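# Swing the folded wire-holder arm fully outward

## Task

On the harness board, find the wire holder mounted on a swing arm that is currently folded in over the board, and rotate that arm outward to the end of its travel. It must stay fully out by itself, with no robot support, at the end. Release it and move the hand away afterwards.

## Robot and tools

Robot: one arm on a base (possibly on a mounting block that counts as arm for clearance checks), ending in a five-finger right hand. All control refers to the hand point: a spot rigidly tied to the palm, 0.05 m in front of it, where index pad and thumb tip would meet in a pinch.

Hand-point axes: +z runs along the straightened fingers (fingertips lie 0.06 to 0.07 m past the point), +y comes out of the palm, +x crosses the palm toward the little finger. The hand extends about 0.08 m from the point on the little-finger side; on the thumb side 0.02 m if the thumb is turned in front of the palm, up to 0.09 m otherwise. A rigid wrist bracket on the little-finger side sits 0.03 m beyond the point along +y and 0.11 m across the palm; it can collide.

Scene frame (used in results): origin on the table surface under the arm base, +z up, +y to the left when facing +x. Positions in metres, orientation as quaternion wxyz, velocities in m/s and rad/s. Reported positions may be a little off, worse at long reach.

The row (shared by execute_actions and move): one flat list of 14 numbers, each in [-1, 1], for the single arm. Order: dx, dy, dz, rx, ry, rz, little, ring, middle, index, thumb_bend, thumb_turn, force_limit, speed.
- dx, dy, dz, rx, ry, rz: an offset, not a pose, expressed in the hand point's own axes, relative to the hand point's measured pose at the start of the action (for a call's first action, the last pose a result reported). 1.0 equals 0.6 m of travel or 180 degrees; rx, ry, rz form one rotation vector. In a multi-row action every row is measured from that same start, not chained.
- Finger targets (little, ring, middle, index): -1 straight, +1 curled into the palm. thumb_bend: -1 straight, +1 fully bent. thumb_turn: -1 alongside the palm, +1 facing the fingers. A pinch is roughly index +0.22, thumb_bend +0.75, thumb_turn +0.57.
- force_limit: closing stops at a fingertip load scaling linearly from about 0 N (-1) to 10 N (+1), 15 N for both thumb motors; opening ignores it.
- speed: hand motor speed, near zero at -1 to full at +1; full travel takes 0.6 s at full speed. Use -0.9 or below for gentle closing.
Motors only start when their target changes by 0.01 or more; they then lock. To loosen, send a target more open than hand_measured.

Tools:
- execute_actions(actions): a list of actions; each action is a list of up to 15 rows, each row run for one 1/30 s step, the last row held if fewer than 15. Empty list just returns state and images.
- move(target, speed, stop_force, blocking): target is one 14-number row as above, offset from the pose in the latest result showing one. The hand follows a straight path (0.5 to 10 s long; cut off at 10 s). speed is the path's top speed in m/s, 0.002 to 0.5 (default 0.25); rotation is capped at double that in rad/s. Hand numbers are sent at the start. stop_force (N, 9 to 40, optional) ends the path when wrist force opposing motion rises that much above its pre-move value for two steps; the hand backs up two steps and holds. Use it only with slow moves and no rotation; omit it when pulling away from something you press on. blocking=false returns after 0.5 s while the arm keeps going (not allowed with stop_force); then use wait or stop before new motion commands.
- wait(seconds): 0 to 10, lets time pass holding the last command.
- stop(): brakes a running move.
- zoom_image(camera, region): camera is cam_high, cam_low or cam_wrist; region [x0, y0, x1, y1] in pixels, at most 504 by 504.
- show_instructions(): shows the reference image pages.
- finished_scene(scene): ends the current scene (pass its number); irreversible.

Results: a state line with pose and velocities; Hand target (where the controller is now steering); hand_measured, hand_stopped_by (moving, target, force, stalled, fault), hand_load_n (positive = finger pushed open), each six values in the row's motor order; Wrist force and Wrist torque in the hand point's axes (noise up to about 2.4 N, offset up to about 4 N, saturating near 50 N; 'no reading' is normal at start). A move adds a 'move:' line with the ending (done, contact, held, off_target, moving, fault) and active limits (paced = pose clipped; held = clearance check blocked steps, after which motion can jump fast), plus distance to target. 'pose unreachable' means the clearance check changed the command.

Motion notes: each step the command is clipped to 100 mm and 16 degrees from the measured pose; after an action the arm stops at the last clipped pose, so far targets need further commands. Motion lags commands by about 0.17 s. Position wins over orientation when both cannot be met. The elbow never fully straightens.

Cameras: cam_high, cam_low, cam_wrist, all 504x504, images in that order; calibrations given per scene may be off by a couple of degrees and millimetres.

Avoid: the arm is stiff, so pushing even slightly past contact with something rigid can trigger a stop. Contact force of 150 N or joint torque at its limit (138 N m for shoulder and elbow joints, 25.7 N m for wrist joints) halts the arm for 10 s. Sustained loads heat motors (warning at 70 °C, braking at 85 °C). Approach slowly, push the swing arm with moderate force, do not slam, drop or knock things over, then open the hand and back away before finishing.

Each tool is called after "Emit:" as a command line: name --argument value for each argument, lists and objects as JSON in quotes; but a table of rows of numbers goes row by row, as --pt "numbers of a row", without its own name.

Reference images:

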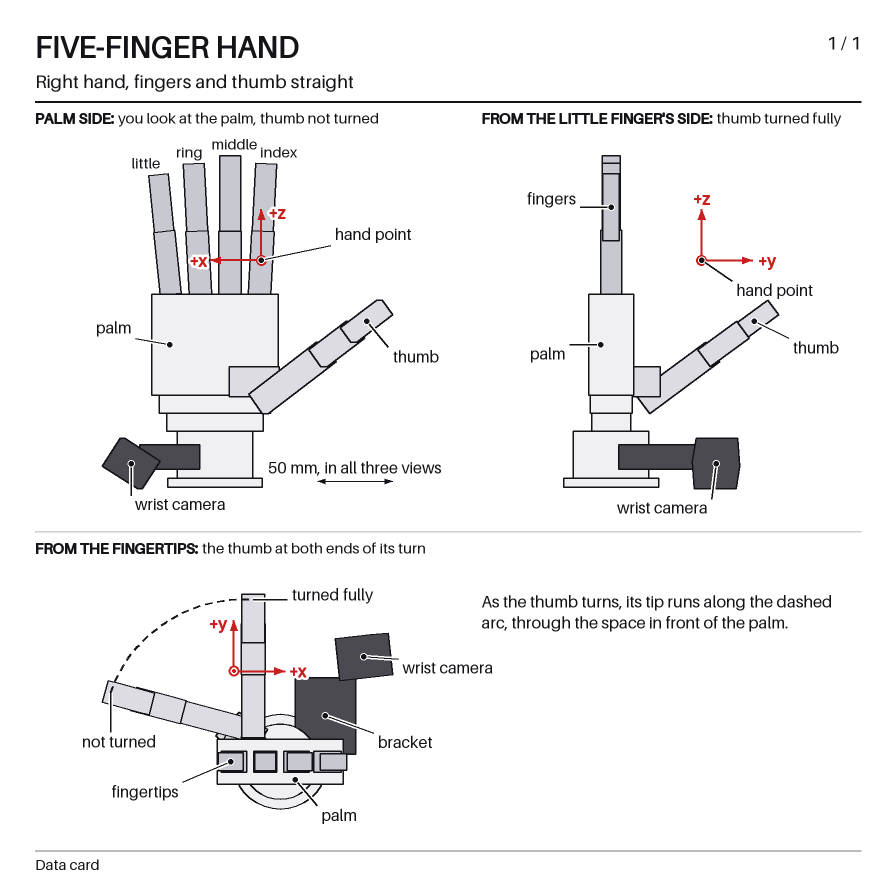

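## Session

Emit:
execute_actions --actions '[]'

Scene clock: 0.00 s.
end_effector_position=(+0.7587, -0.2431, +0.1960) hand_measured=(-1.000, -1.000, -1.000, -1.000, -1.000, -1.000) hand_load_n=(+0.0, +0.0, +0.0, +0.0, +0.0, +0.0) hand_stopped_by=(target, target, target, target, target, target) hand_force_limit=0.00 hand_speed=-0.80 end_effector_quat_wxyz=(-0.382, +0.694, -0.352, +0.499) end_effector_velocity=(+0.000, -0.000, -0.000) end_effector_angular_velocity=(-0.001, +0.001, -0.001)
Joint positions: [-0.582 -1.278  1.413  0.08   1.081 -4.283]
Joint velocities: [ 0.     0.    -0.     0.     0.002 -0.   ]
Motor temperatures (°C, as the motors report them): [24 23 23 29 28 31]
Wrist force (N, on the end effector, along its own x y z axes, offset not removed): no reading
Wrist torque (N m, same axes, about the end effector's origin, offset not removed): no reading
Hand target: +0.759, -0.243, +0.196; -0.382, +0.694, -0.352, +0.499

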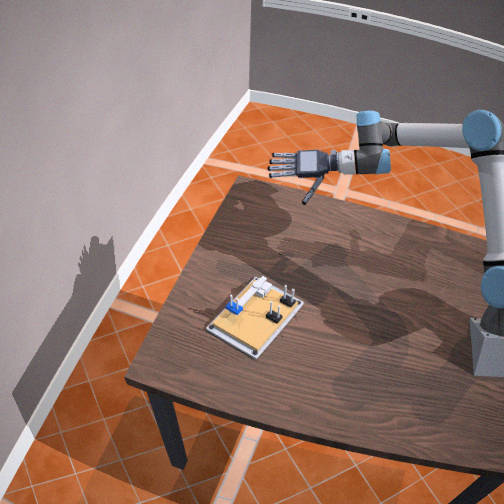

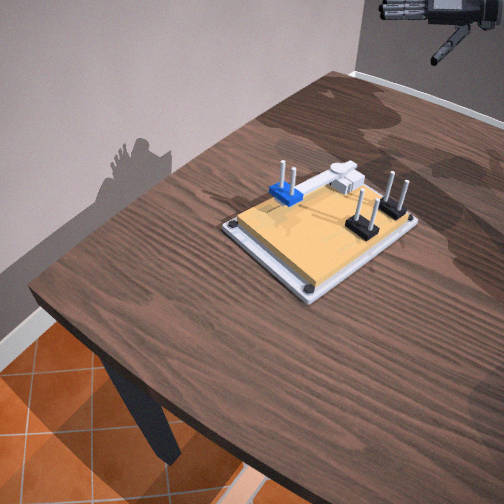

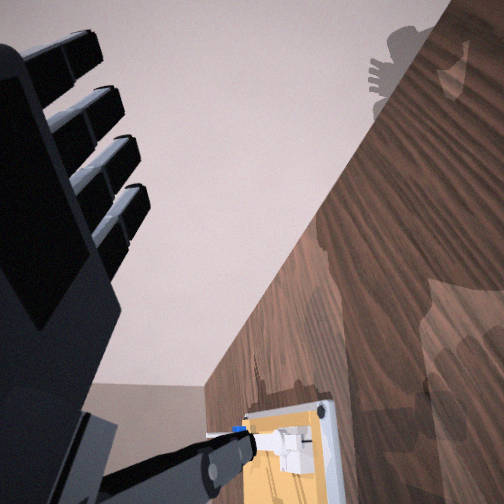

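Emit:
zoom_image --camera "cam_low" --region '[210, 140, 430, 310]'

Emit:
zoom_image --camera "cam_high" --region '[195, 265, 315, 365]'

Emit:
zoom_image --camera "cam_wrist" --region '[190, 380, 370, 504]'

Region (210, 140, 430, 310) of cam_low's 504x504 image, scaled by 2.291, with more detail than that image has; it fills the top 389 rows of this view, and the rest is white.

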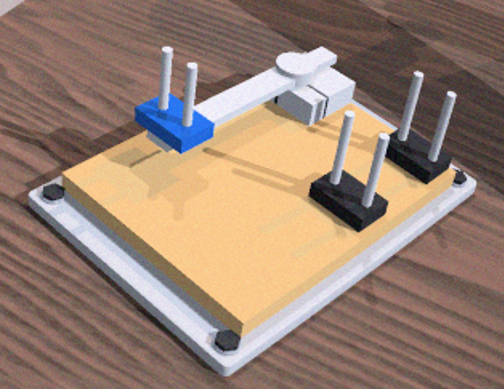

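Region (195, 265, 315, 365) of cam_high's 504x504 image, scaled by 4.200, with more detail than that image has.

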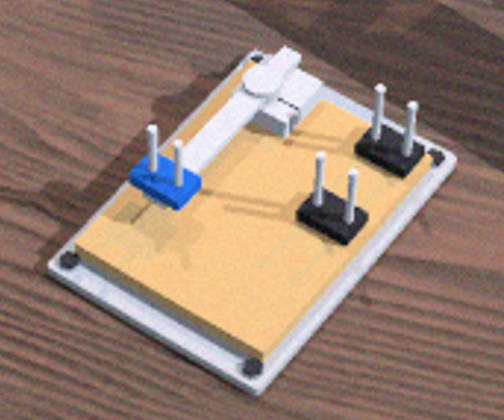

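Region (190, 380, 370, 504) of cam_wrist's 504x504 image, scaled by 2.800, with more detail than that image has; it fills the top 347 rows of this view, and the rest is white.

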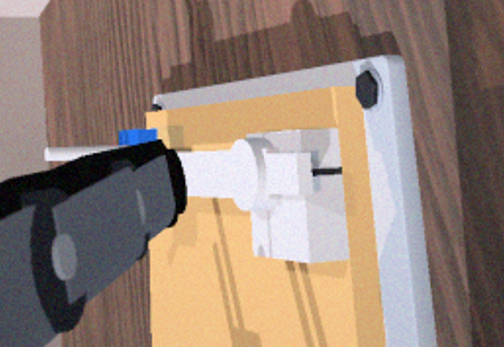

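Emit:
zoom_image --camera "cam_low" --region '[260, 150, 380, 220]'

Emit:
zoom_image --camera "cam_high" --region '[220, 270, 290, 325]'

Region (260, 150, 380, 220) of cam_low's 504x504 image, scaled by 4.200, with more detail than that image has; it fills the top 294 rows of this view, and the rest is white.

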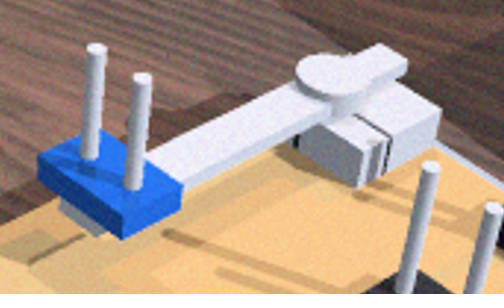

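Region (220, 270, 290, 325) of cam_high's 504x504 image, scaled by 7.200, with more detail than that image has; it fills the top 396 rows of this view, and the rest is white.

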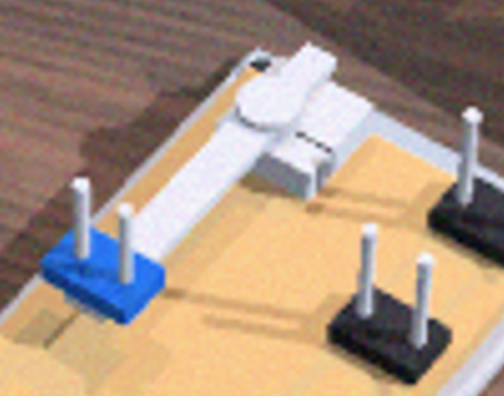

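Emit:
zoom_image --camera "cam_low" --region '[270, 250, 350, 310]'

Emit:
zoom_image --camera "cam_low" --region '[215, 155, 315, 245]'

Emit:
zoom_image --camera "cam_low" --region '[315, 155, 375, 200]'

Region (270, 250, 350, 310) of cam_low's 504x504 image, scaled by 6.300, with more detail than that image has; it fills the top 378 rows of this view, and the rest is white.

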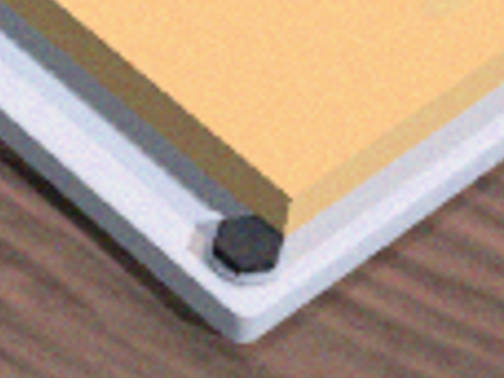

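Region (215, 155, 315, 245) of cam_low's 504x504 image, scaled by 5.040, with more detail than that image has; it fills the top 454 rows of this view, and the rest is white.

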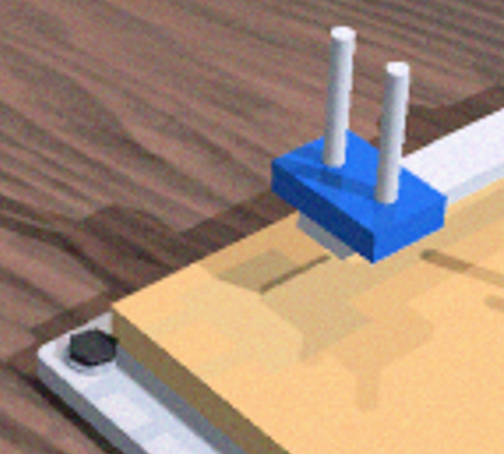

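Region (315, 155, 375, 200) of cam_low's 504x504 image, scaled by 8.400, with more detail than that image has; it fills the top 378 rows of this view, and the rest is white.

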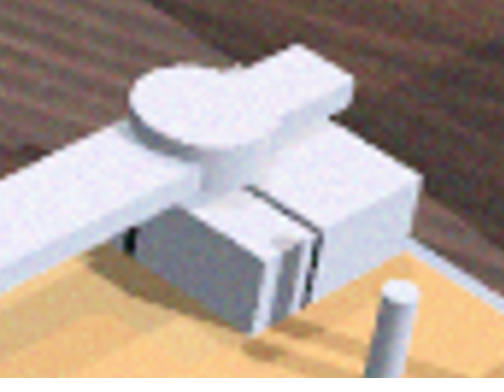

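Emit:
move --target '[-0.5226, -0.2144, 0.0434, -0.2146, -0.1035, -0.2702, 0.7, 0.7, 0.7, -1, -0.6, 1, 0, 0.6]' --speed 0.35

Scene clock: 24.03 s.
end_effector_position=(+0.7235, +0.0334, +0.1779) hand_measured=(+0.700, +0.700, +0.700, -1.000, -0.600, +1.000) hand_load_n=(+0.0, +0.0, +0.0, +0.0, +0.0, +0.0) hand_stopped_by=(target, target, target, target, target, target) hand_force_limit=0.00 hand_speed=0.60 end_effector_quat_wxyz=(-0.043, +0.901, -0.160, +0.401) end_effector_velocity=(+0.000, +0.000, -0.000) end_effector_angular_velocity=(+0.000, +0.000, +0.000)
Joint positions: [ 0.093 -0.852  1.185  0.276  2.17  -4.706]
Joint velocities: [-0.     0.001 -0.    -0.     0.     0.   ]
Motor temperatures (°C, as the motors report them): [24 23 23 29 28 31]
Wrist force (N, on the end effector, along its own x y z axes, offset not removed): [0.4 -1.0 0.1]
Wrist torque (N m, same axes, about the end effector's origin, offset not removed): [-0.22 0.05 -0.20]
Hand target: +0.723, +0.034, +0.178; -0.043, +0.901, -0.159, +0.401
Off the commanded pose: 0.061 m, 13 deg.
move: held; limits=held; held on 12 of 59 steps, including the last
pose unreachable: on one or more control steps of this call, first in action 0 (counted from 0), an arm could not follow its commanded pose, so it was not sent that pose on those steps. On the call's last step it was still not sent that pose. It may still have moved: this result reports where it is.
cause: the commanded pose would bring two parts of the arm too close to each other (joints 4 (wrist 1) to 6 (wrist 3) lie between them).
camera_calibration (this result's frames):
cam_wrist: T_world_to_cam=[[-0.315269, -0.905811, -0.28304, 0.312317], [-0.900003, 0.379981, -0.213565, 0.678089], [0.300999, 0.187407, -0.935028, 0.0751762], [0, 0, 0, 1]] pos_world=[0.686118, 0.0111512, 0.303506]

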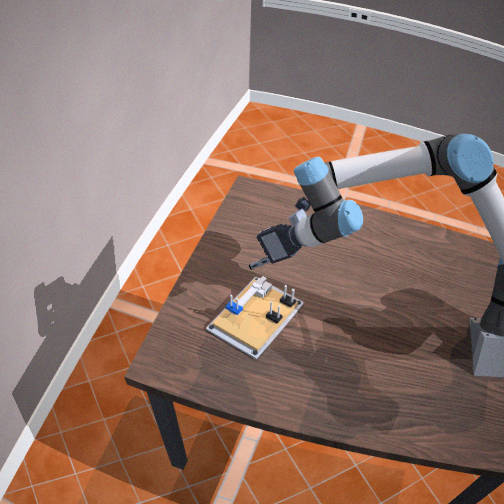

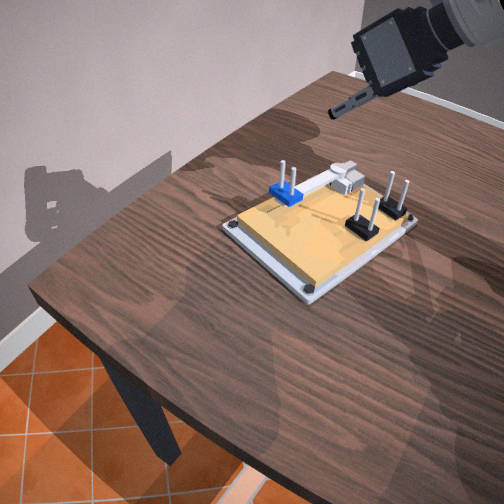

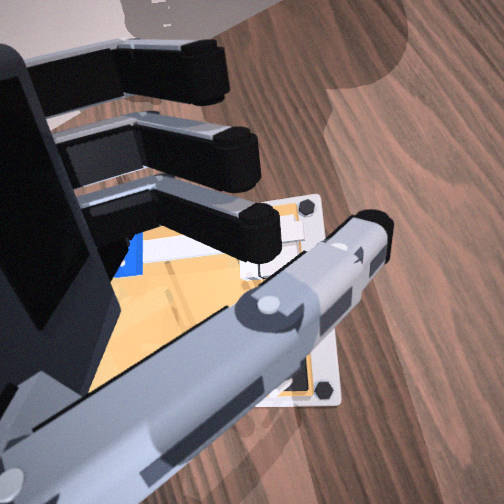

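Emit:
zoom_image --camera "cam_low" --region '[300, 60, 420, 150]'

Emit:
zoom_image --camera "cam_high" --region '[220, 200, 340, 320]'

Emit:
zoom_image --camera "cam_wrist" --region '[90, 180, 350, 420]'

Region (300, 60, 420, 150) of cam_low's 504x504 image, scaled by 4.200, with more detail than that image has; it fills the top 378 rows of this view, and the rest is white.

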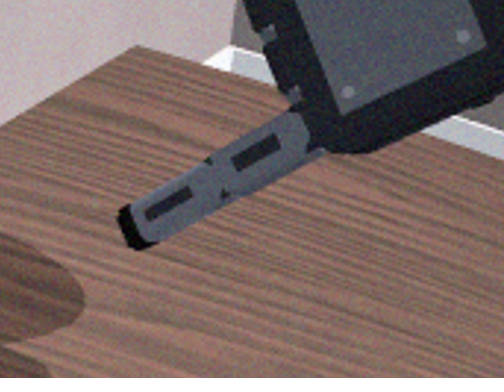

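Region (220, 200, 340, 320) of cam_high's 504x504 image, scaled by 4.200, with more detail than that image has.

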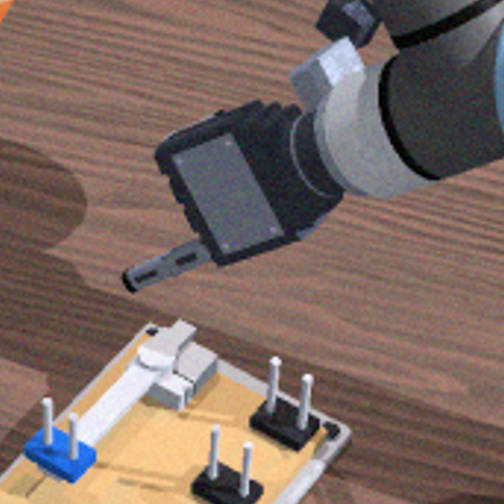

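Region (90, 180, 350, 420) of cam_wrist's 504x504 image, scaled by 1.938, with more detail than that image has; it fills the top 465 rows of this view, and the rest is white.

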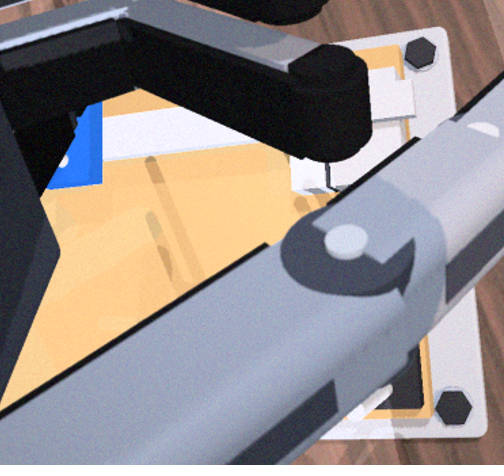

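Emit:
move --target '[-0.0766, -0.0496, 0.0876, 0.0697, -0.0412, -0.1642, 0.7, 0.7, 0.7, -1, -0.6, 1, 0, 0.6]' --speed 0.3

Scene clock: 36.83 s.
end_effector_position=(+0.7410, +0.0737, +0.1162) hand_measured=(+0.700, +0.700, +0.700, -1.000, -0.600, +1.000) hand_load_n=(+0.0, +0.0, +0.0, +0.0, +0.0, +0.0) hand_stopped_by=(target, target, target, target, target, target) hand_force_limit=0.00 hand_speed=0.60 end_effector_quat_wxyz=(-0.047, +0.925, +0.121, +0.356) end_effector_velocity=(+0.001, +0.001, -0.001) end_effector_angular_velocity=(-0.005, +0.002, +0.013)
Joint positions: [ 0.037 -0.757  1.177  0.365  1.945 -5.172]
Joint velocities: [-0.002  0.002 -0.002  0.004 -0.005 -0.012]
Motor temperatures (°C, as the motors report them): [24 23 23 29 28 31]
Wrist force (N, on the end effector, along its own x y z axes, offset not removed): [-0.8 -1.9 0.4]
Wrist torque (N m, same axes, about the end effector's origin, offset not removed): [-0.34 0.18 -0.21]
Hand target: +0.741, +0.074, +0.116; -0.047, +0.925, +0.122, +0.356
Off the commanded pose: 0.000 m, 0 deg.
move: done; limits=paced
camera_calibration (this result's frames):
cam_wrist: T_world_to_cam=[[0.182659, -0.980321, -0.0748724, -0.0507573], [-0.972263, -0.168791, -0.16191, 0.753334], [0.146086, 0.10237, -0.983961, 0.131389], [0, 0, 0, 1]] pos_world=[0.722515, 0.0639475, 0.247453]

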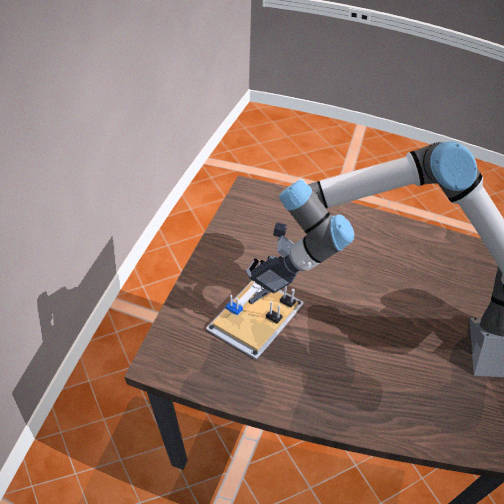

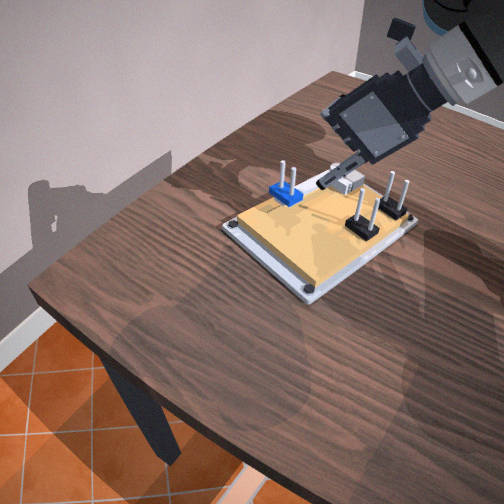

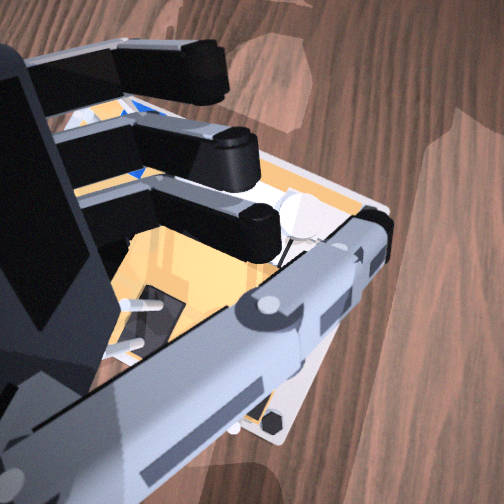

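Emit:
zoom_image --camera "cam_low" --region '[260, 140, 380, 230]'

Emit:
zoom_image --camera "cam_high" --region '[220, 265, 300, 325]'

Region (260, 140, 380, 230) of cam_low's 504x504 image, scaled by 4.200, with more detail than that image has; it fills the top 378 rows of this view, and the rest is white.

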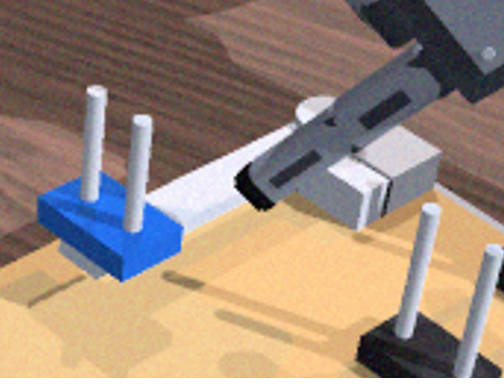

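Region (220, 265, 300, 325) of cam_high's 504x504 image, scaled by 6.300, with more detail than that image has; it fills the top 378 rows of this view, and the rest is white.

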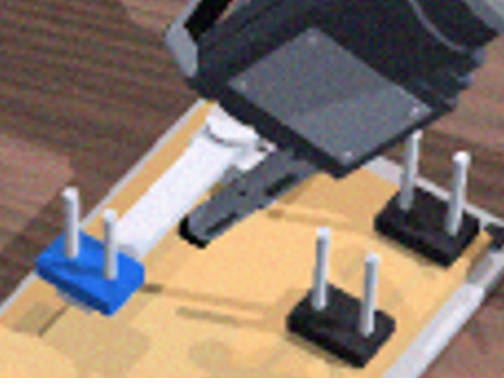

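Emit:
move --target '[-0.0274, -0.0061, 0.0476, 0, 0, 0, 0.7, 0.7, 0.7, -1, -0.6, 1, 0, 0.6]' --speed 0.06 --stop_force 9

Emit:
zoom_image --camera "cam_low" --region '[260, 140, 380, 230]'

Emit:
zoom_image --camera "cam_high" --region '[220, 265, 300, 325]'

Scene clock: 42.37 s.
end_effector_position=(+0.7467, +0.0790, +0.0843) hand_measured=(+0.700, +0.700, +0.700, -1.000, -0.600, +1.000) hand_load_n=(+0.0, +0.0, +0.0, +0.0, +0.0, +0.0) hand_stopped_by=(target, target, target, target, target, target) hand_force_limit=0.00 hand_speed=0.60 end_effector_quat_wxyz=(-0.047, +0.925, +0.121, +0.356) end_effector_velocity=(+0.001, +0.000, -0.003) end_effector_angular_velocity=(-0.000, +0.000, -0.000)
Joint positions: [ 0.014 -0.719  1.187  0.311  1.928 -5.189]
Joint velocities: [-0.002  0.004  0.    -0.004 -0.001 -0.001]
Motor temperatures (°C, as the motors report them): [24 23 23 29 28 31]
Wrist force (N, on the end effector, along its own x y z axes, offset not removed): [0.6 0.0 0.4]
Wrist torque (N m, same axes, about the end effector's origin, offset not removed): [0.01 -0.10 -0.10]
Hand target: +0.747, +0.079, +0.084; -0.047, +0.925, +0.121, +0.356
Off the commanded pose: 0.000 m, 0 deg.
move: done
camera_calibration (this result's frames):
cam_wrist: T_world_to_cam=[[0.182666, -0.980317, -0.0749101, -0.0489959], [-0.972263, -0.168794, -0.161903, 0.754617], [0.146072, 0.102407, -0.983959, 0.0986572], [0, 0, 0, 1]] pos_world=[0.728225, 0.0692402, 0.215579]

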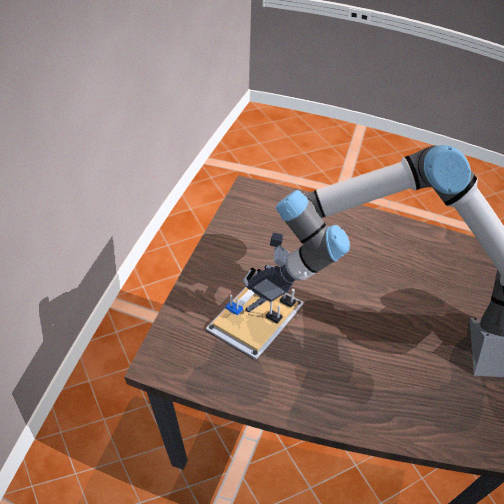

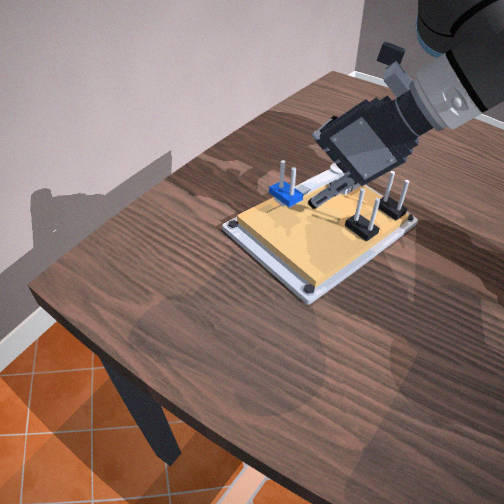

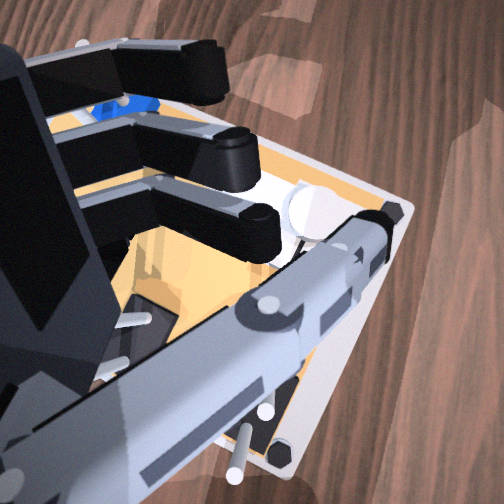

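Region (260, 140, 380, 230) of cam_low's 504x504 image, scaled by 4.200, with more detail than that image has; it fills the top 378 rows of this view, and the rest is white.

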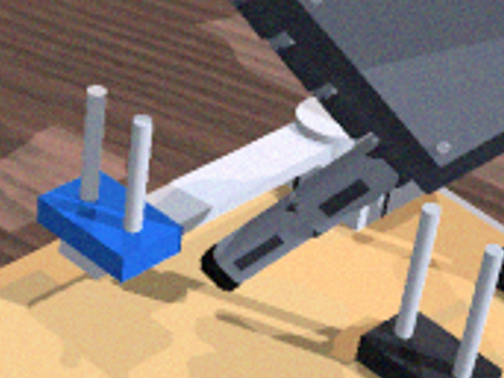

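Region (220, 265, 300, 325) of cam_high's 504x504 image, scaled by 6.300, with more detail than that image has; it fills the top 378 rows of this view, and the rest is white.

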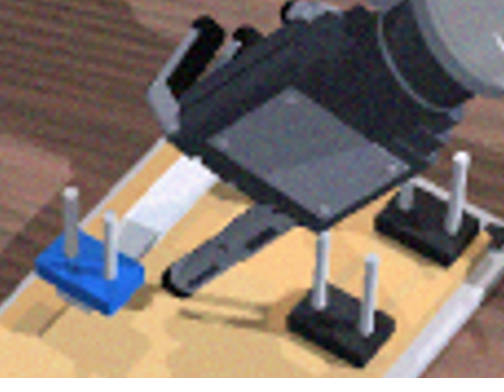

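Emit:
move --target '[0.0790, 0.1672, 0.0785, 0, 0, 0, 0.7, 0.7, 0.7, -1, -0.6, 1, 0, 0.6]' --speed 0.06 --stop_force 15

Emit:
zoom_image --camera "cam_low" --region '[230, 100, 390, 230]'

Emit:
zoom_image --camera "cam_high" --region '[190, 240, 310, 330]'

Scene clock: 46.00 s.
end_effector_position=(+0.8366, -0.0007, +0.0811) hand_measured=(+0.700, +0.700, +0.700, -1.000, -0.600, +1.000) hand_load_n=(+0.0, +0.0, +0.0, +0.0, +0.0, +0.0) hand_stopped_by=(target, target, target, target, target, target) hand_force_limit=0.00 hand_speed=0.60 end_effector_quat_wxyz=(-0.047, +0.925, +0.121, +0.356) end_effector_velocity=(+0.002, -0.001, +0.000) end_effector_angular_velocity=(+0.002, +0.000, +0.001)
Joint positions: [-0.105 -0.601  0.826  0.528  1.842 -5.276]
Joint velocities: [-0.002  0.005 -0.012  0.008 -0.003 -0.001]
Motor temperatures (°C, as the motors report them): [24 23 23 29 28 31]
Wrist force (N, on the end effector, along its own x y z axes, offset not removed): [0.4 -4.3 -0.1]
Wrist torque (N m, same axes, about the end effector's origin, offset not removed): [-0.34 0.13 -0.22]
Hand target: +0.837, -0.001, +0.081; -0.047, +0.925, +0.121, +0.356
Off the commanded pose: 0.000 m, 0 deg.
move: done
camera_calibration (this result's frames):
cam_wrist: T_world_to_cam=[[0.182649, -0.980308, -0.0750681, -0.14377], [-0.972237, -0.16873, -0.162127, 0.828069], [0.146269, 0.102596, -0.98391, 0.0903205], [0, 0, 0, 1]] pos_world=[0.818128, -0.0104854, 0.212327]

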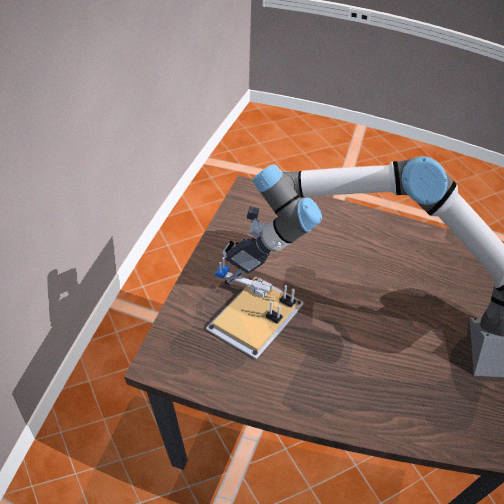

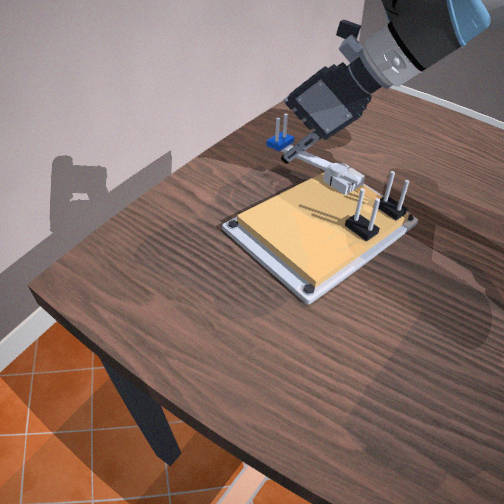

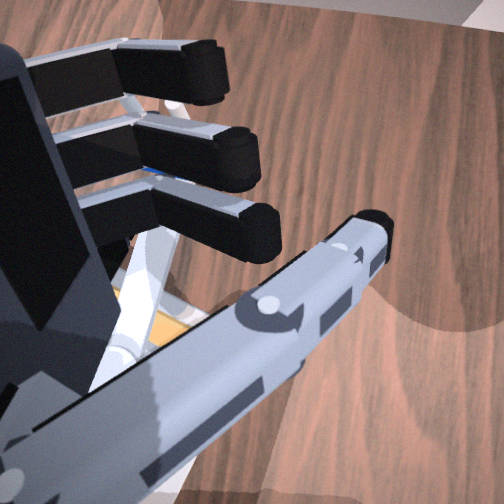

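Region (230, 100, 390, 230) of cam_low's 504x504 image, scaled by 3.150, with more detail than that image has; it fills the top 410 rows of this view, and the rest is white.

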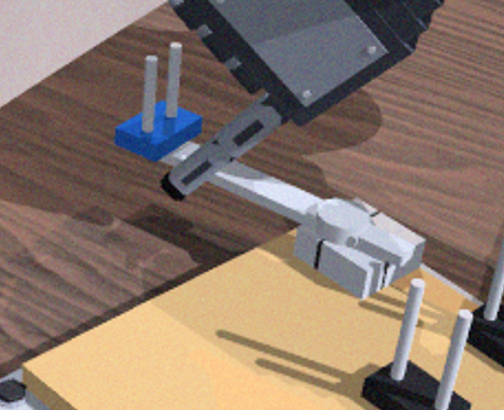

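Region (190, 240, 310, 330) of cam_high's 504x504 image, scaled by 4.200, with more detail than that image has; it fills the top 378 rows of this view, and the rest is white.

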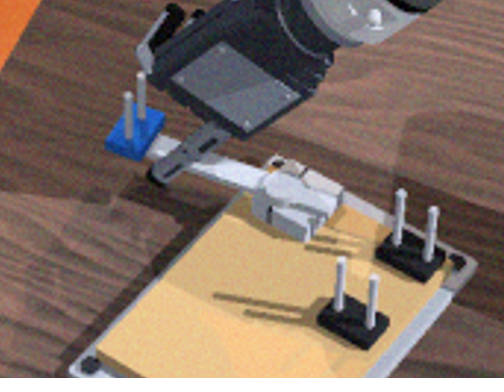

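Emit:
zoom_image --camera "cam_low" --region '[310, 150, 380, 205]'

Emit:
zoom_image --camera "cam_high" --region '[210, 255, 280, 305]'

Region (310, 150, 380, 205) of cam_low's 504x504 image, scaled by 7.200, with more detail than that image has; it fills the top 396 rows of this view, and the rest is white.

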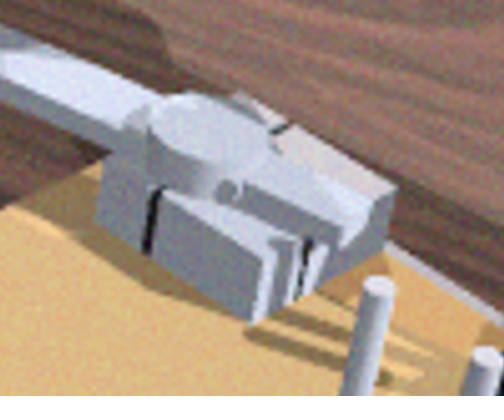

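Region (210, 255, 280, 305) of cam_high's 504x504 image, scaled by 7.200, with more detail than that image has; it fills the top 360 rows of this view, and the rest is white.

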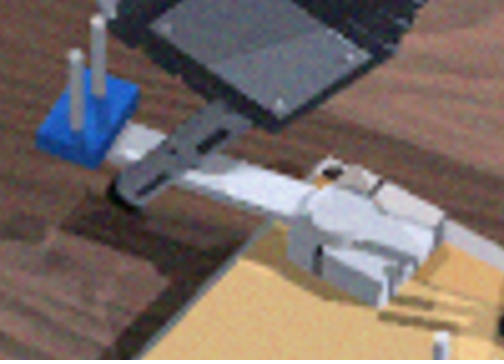

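Emit:
execute_actions --actions '[[[0, 0, 0, 0, 0, 0, 0.7, 0.7, 0.7, -0.5, -0.6, 1, 0.6, -0.85]], [[0, 0, 0, 0, 0, 0, 0.7, 0.7, 0.7, -0.5, -0.6, 1, 0.6, -0.85]]]'

Emit:
zoom_image --camera "cam_low" --region '[230, 100, 390, 230]'

Scene clock: 49.33 s.
end_effector_position=(+0.8366, -0.0007, +0.0811) hand_measured=(+0.700, +0.700, +0.700, -0.776, -0.600, +1.000) hand_load_n=(+0.0, +0.0, +0.0, +0.5, +0.0, +0.0) hand_stopped_by=(target, target, target, moving, target, target) hand_force_limit=0.60 hand_speed=-0.85 end_effector_quat_wxyz=(-0.047, +0.925, +0.121, +0.356) end_effector_velocity=(-0.000, -0.000, -0.000) end_effector_angular_velocity=(-0.000, +0.000, -0.000)
Joint positions: [-0.105 -0.601  0.826  0.528  1.842 -5.276]
Joint velocities: [-0. -0.  0.  0.  0. -0.]
Motor temperatures (°C, as the motors report them): [24 23 23 29 28 31]
Wrist force (N, on the end effector, along its own x y z axes, offset not removed): [0.9 1.2 0.2]
Wrist torque (N m, same axes, about the end effector's origin, offset not removed): [0.17 -0.08 -0.10]
Hand target: +0.837, -0.001, +0.081; -0.047, +0.925, +0.121, +0.356
Off the commanded pose: 0.000 m, 0 deg.
camera_calibration (this result's frames):
cam_wrist: T_world_to_cam=[[0.182732, -0.980295, -0.0750412, -0.143843], [-0.97222, -0.168816, -0.162138, 0.82807], [0.146275, 0.102584, -0.983911, 0.0903051], [0, 0, 0, 1]] pos_world=[0.818143, -0.0104815, 0.21232]

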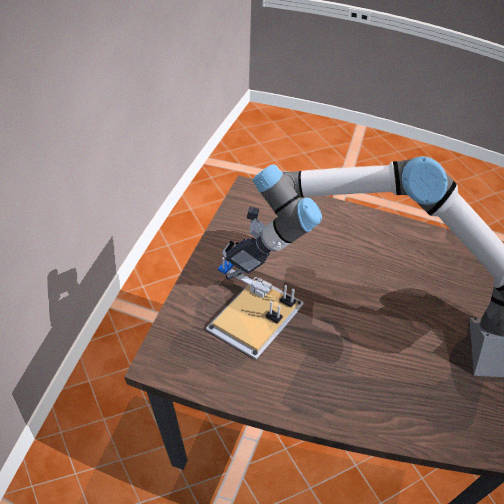

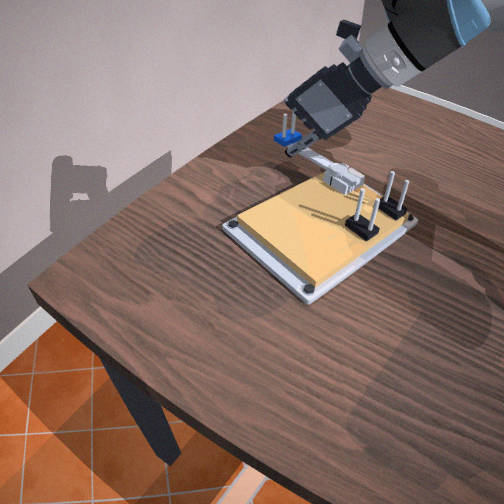

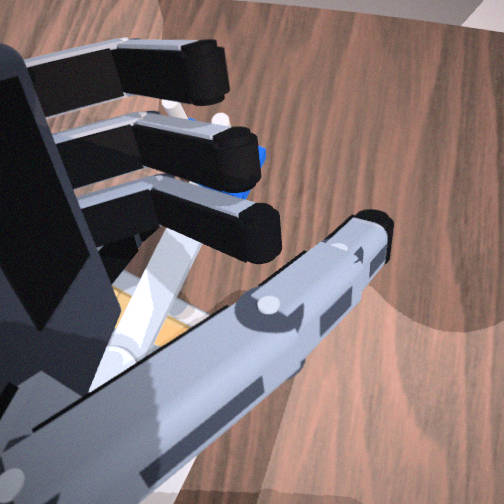

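Region (230, 100, 390, 230) of cam_low's 504x504 image, scaled by 3.150, with more detail than that image has; it fills the top 410 rows of this view, and the rest is white.

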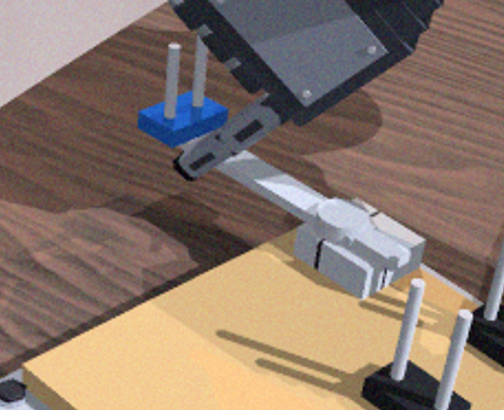

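Emit:
execute_actions --actions '[]'

Emit:
zoom_image --camera "cam_low" --region '[230, 100, 390, 230]'

Scene clock: 49.50 s.
end_effector_position=(+0.8366, -0.0007, +0.0811) hand_measured=(+0.700, +0.700, +0.700, -0.734, -0.600, +1.000) hand_load_n=(+0.0, +0.0, +0.0, +1.0, +0.0, +0.0) hand_stopped_by=(target, target, target, moving, target, target) hand_force_limit=0.60 hand_speed=-0.85 end_effector_quat_wxyz=(-0.047, +0.925, +0.121, +0.356) end_effector_velocity=(+0.000, +0.000, +0.000) end_effector_angular_velocity=(+0.000, -0.000, +0.000)
Joint positions: [-0.105 -0.601  0.826  0.528  1.842 -5.276]
Joint velocities: [ 0.  0. -0. -0. -0. -0.]
Motor temperatures (°C, as the motors report them): [24 23 23 29 28 31]
Wrist force (N, on the end effector, along its own x y z axes, offset not removed): [0.3 -2.5 2.4]
Wrist torque (N m, same axes, about the end effector's origin, offset not removed): [-0.11 0.06 -0.16]
Hand target: +0.837, -0.001, +0.081; -0.047, +0.925, +0.121, +0.356
Off the commanded pose: 0.000 m, 0 deg.
camera_calibration (this result's frames):
cam_wrist: T_world_to_cam=[[0.182733, -0.980295, -0.0750415, -0.143843], [-0.97222, -0.168816, -0.162138, 0.82807], [0.146275, 0.102585, -0.983911, 0.0903052], [0, 0, 0, 1]] pos_world=[0.818142, -0.0104814, 0.21232]

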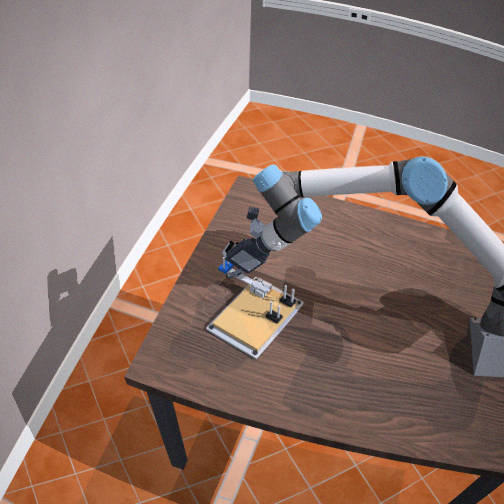

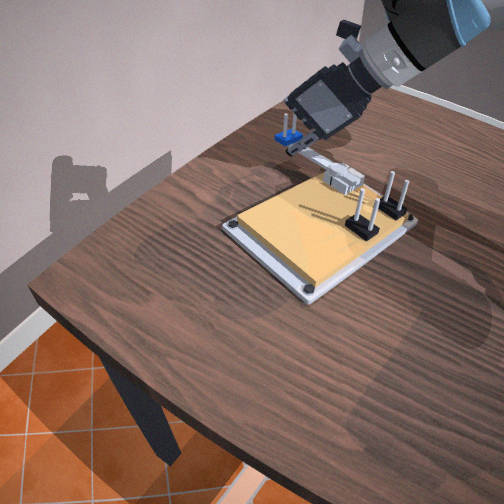

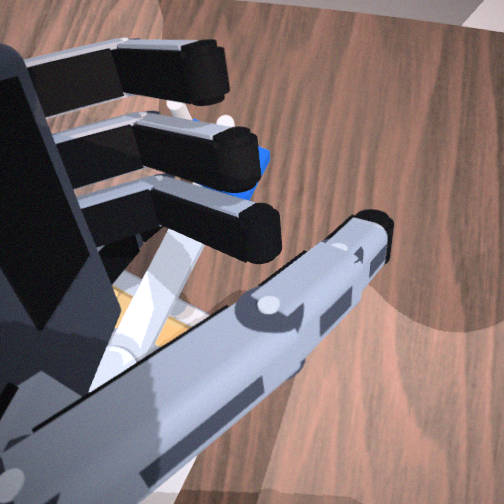

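Region (230, 100, 390, 230) of cam_low's 504x504 image, scaled by 3.150, with more detail than that image has; it fills the top 410 rows of this view, and the rest is white.

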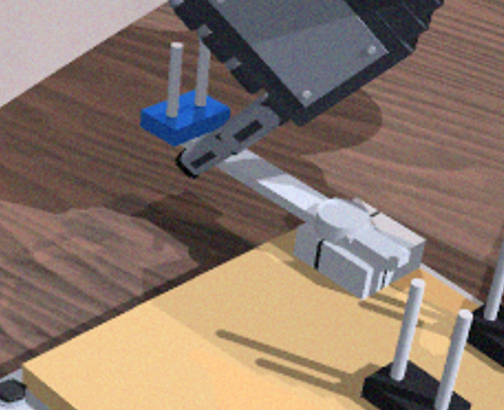

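Emit:
wait --seconds 0.5

Emit:
zoom_image --camera "cam_low" --region '[230, 100, 390, 230]'

Scene clock: 50.13 s.
end_effector_position=(+0.8366, -0.0007, +0.0811) hand_measured=(+0.700, +0.700, +0.700, -0.712, -0.600, +1.000) hand_load_n=(+0.0, +0.0, +0.0, +8.0, +0.0, +0.0) hand_stopped_by=(target, target, target, force, target, target) hand_force_limit=0.60 hand_speed=-0.85 end_effector_quat_wxyz=(-0.047, +0.925, +0.121, +0.356) end_effector_velocity=(+0.000, +0.000, +0.000) end_effector_angular_velocity=(+0.001, -0.001, +0.001)
Joint positions: [-0.104 -0.601  0.826  0.528  1.842 -5.276]
Joint velocities: [ 0.     0.    -0.     0.    -0.002  0.   ]
Motor temperatures (°C, as the motors report them): [24 23 23 29 28 31]
Wrist force (N, on the end effector, along its own x y z axes, offset not removed): [1.0 -9.5 6.9]
Wrist torque (N m, same axes, about the end effector's origin, offset not removed): [-0.27 0.00 -0.14]
Hand target: +0.837, -0.001, +0.081; -0.047, +0.925, +0.121, +0.356
Off the commanded pose: 0.000 m, 0 deg.
wait: 0.50 s; at rest by 0.10 s
camera_calibration (this result's frames):
cam_wrist: T_world_to_cam=[[0.182776, -0.980284, -0.0750716, -0.143852], [-0.972209, -0.168851, -0.162171, 0.828073], [0.146298, 0.102626, -0.983903, 0.0902935], [0, 0, 0, 1]] pos_world=[0.818143, -0.0104619, 0.21233]

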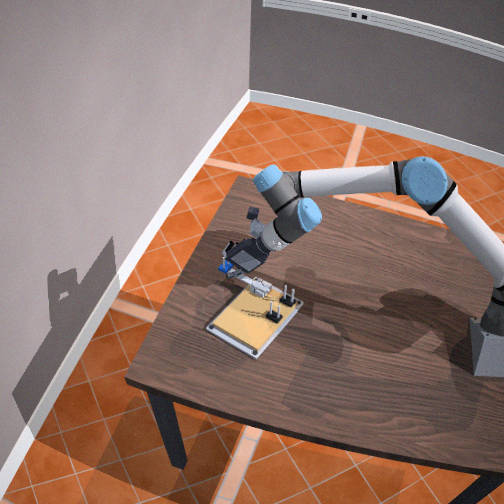

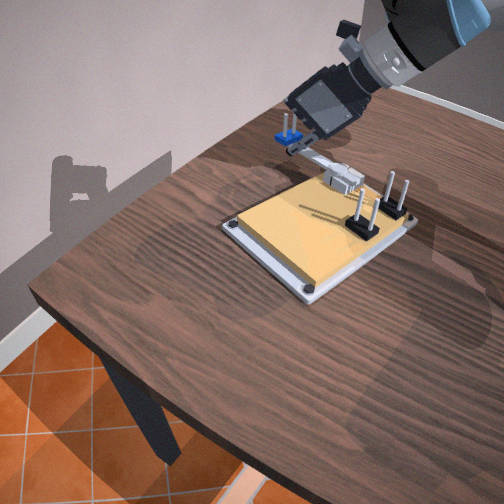

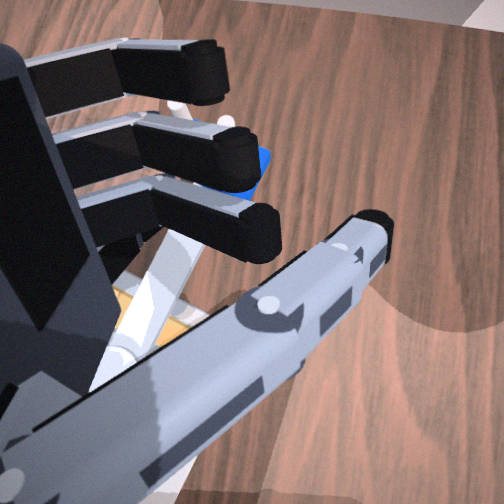

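Region (230, 100, 390, 230) of cam_low's 504x504 image, scaled by 3.150, with more detail than that image has; it fills the top 410 rows of this view, and the rest is white.

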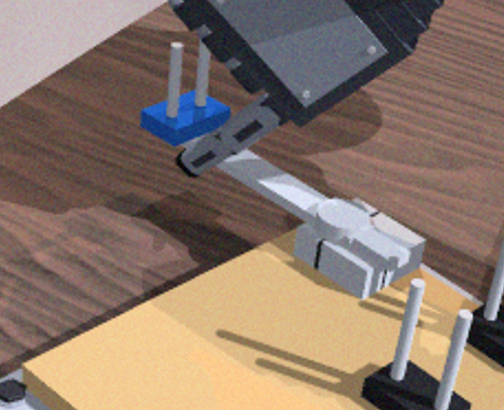

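Emit:
zoom_image --camera "cam_low" --region '[310, 150, 380, 205]'

Emit:
zoom_image --camera "cam_high" --region '[205, 235, 285, 305]'

Region (310, 150, 380, 205) of cam_low's 504x504 image, scaled by 7.200, with more detail than that image has; it fills the top 396 rows of this view, and the rest is white.

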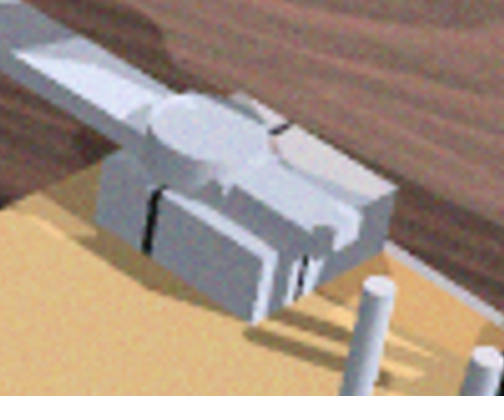

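Region (205, 235, 285, 305) of cam_high's 504x504 image, scaled by 6.300, with more detail than that image has; it fills the top 441 rows of this view, and the rest is white.

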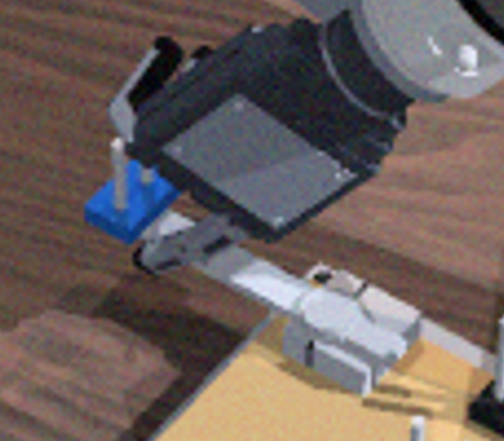

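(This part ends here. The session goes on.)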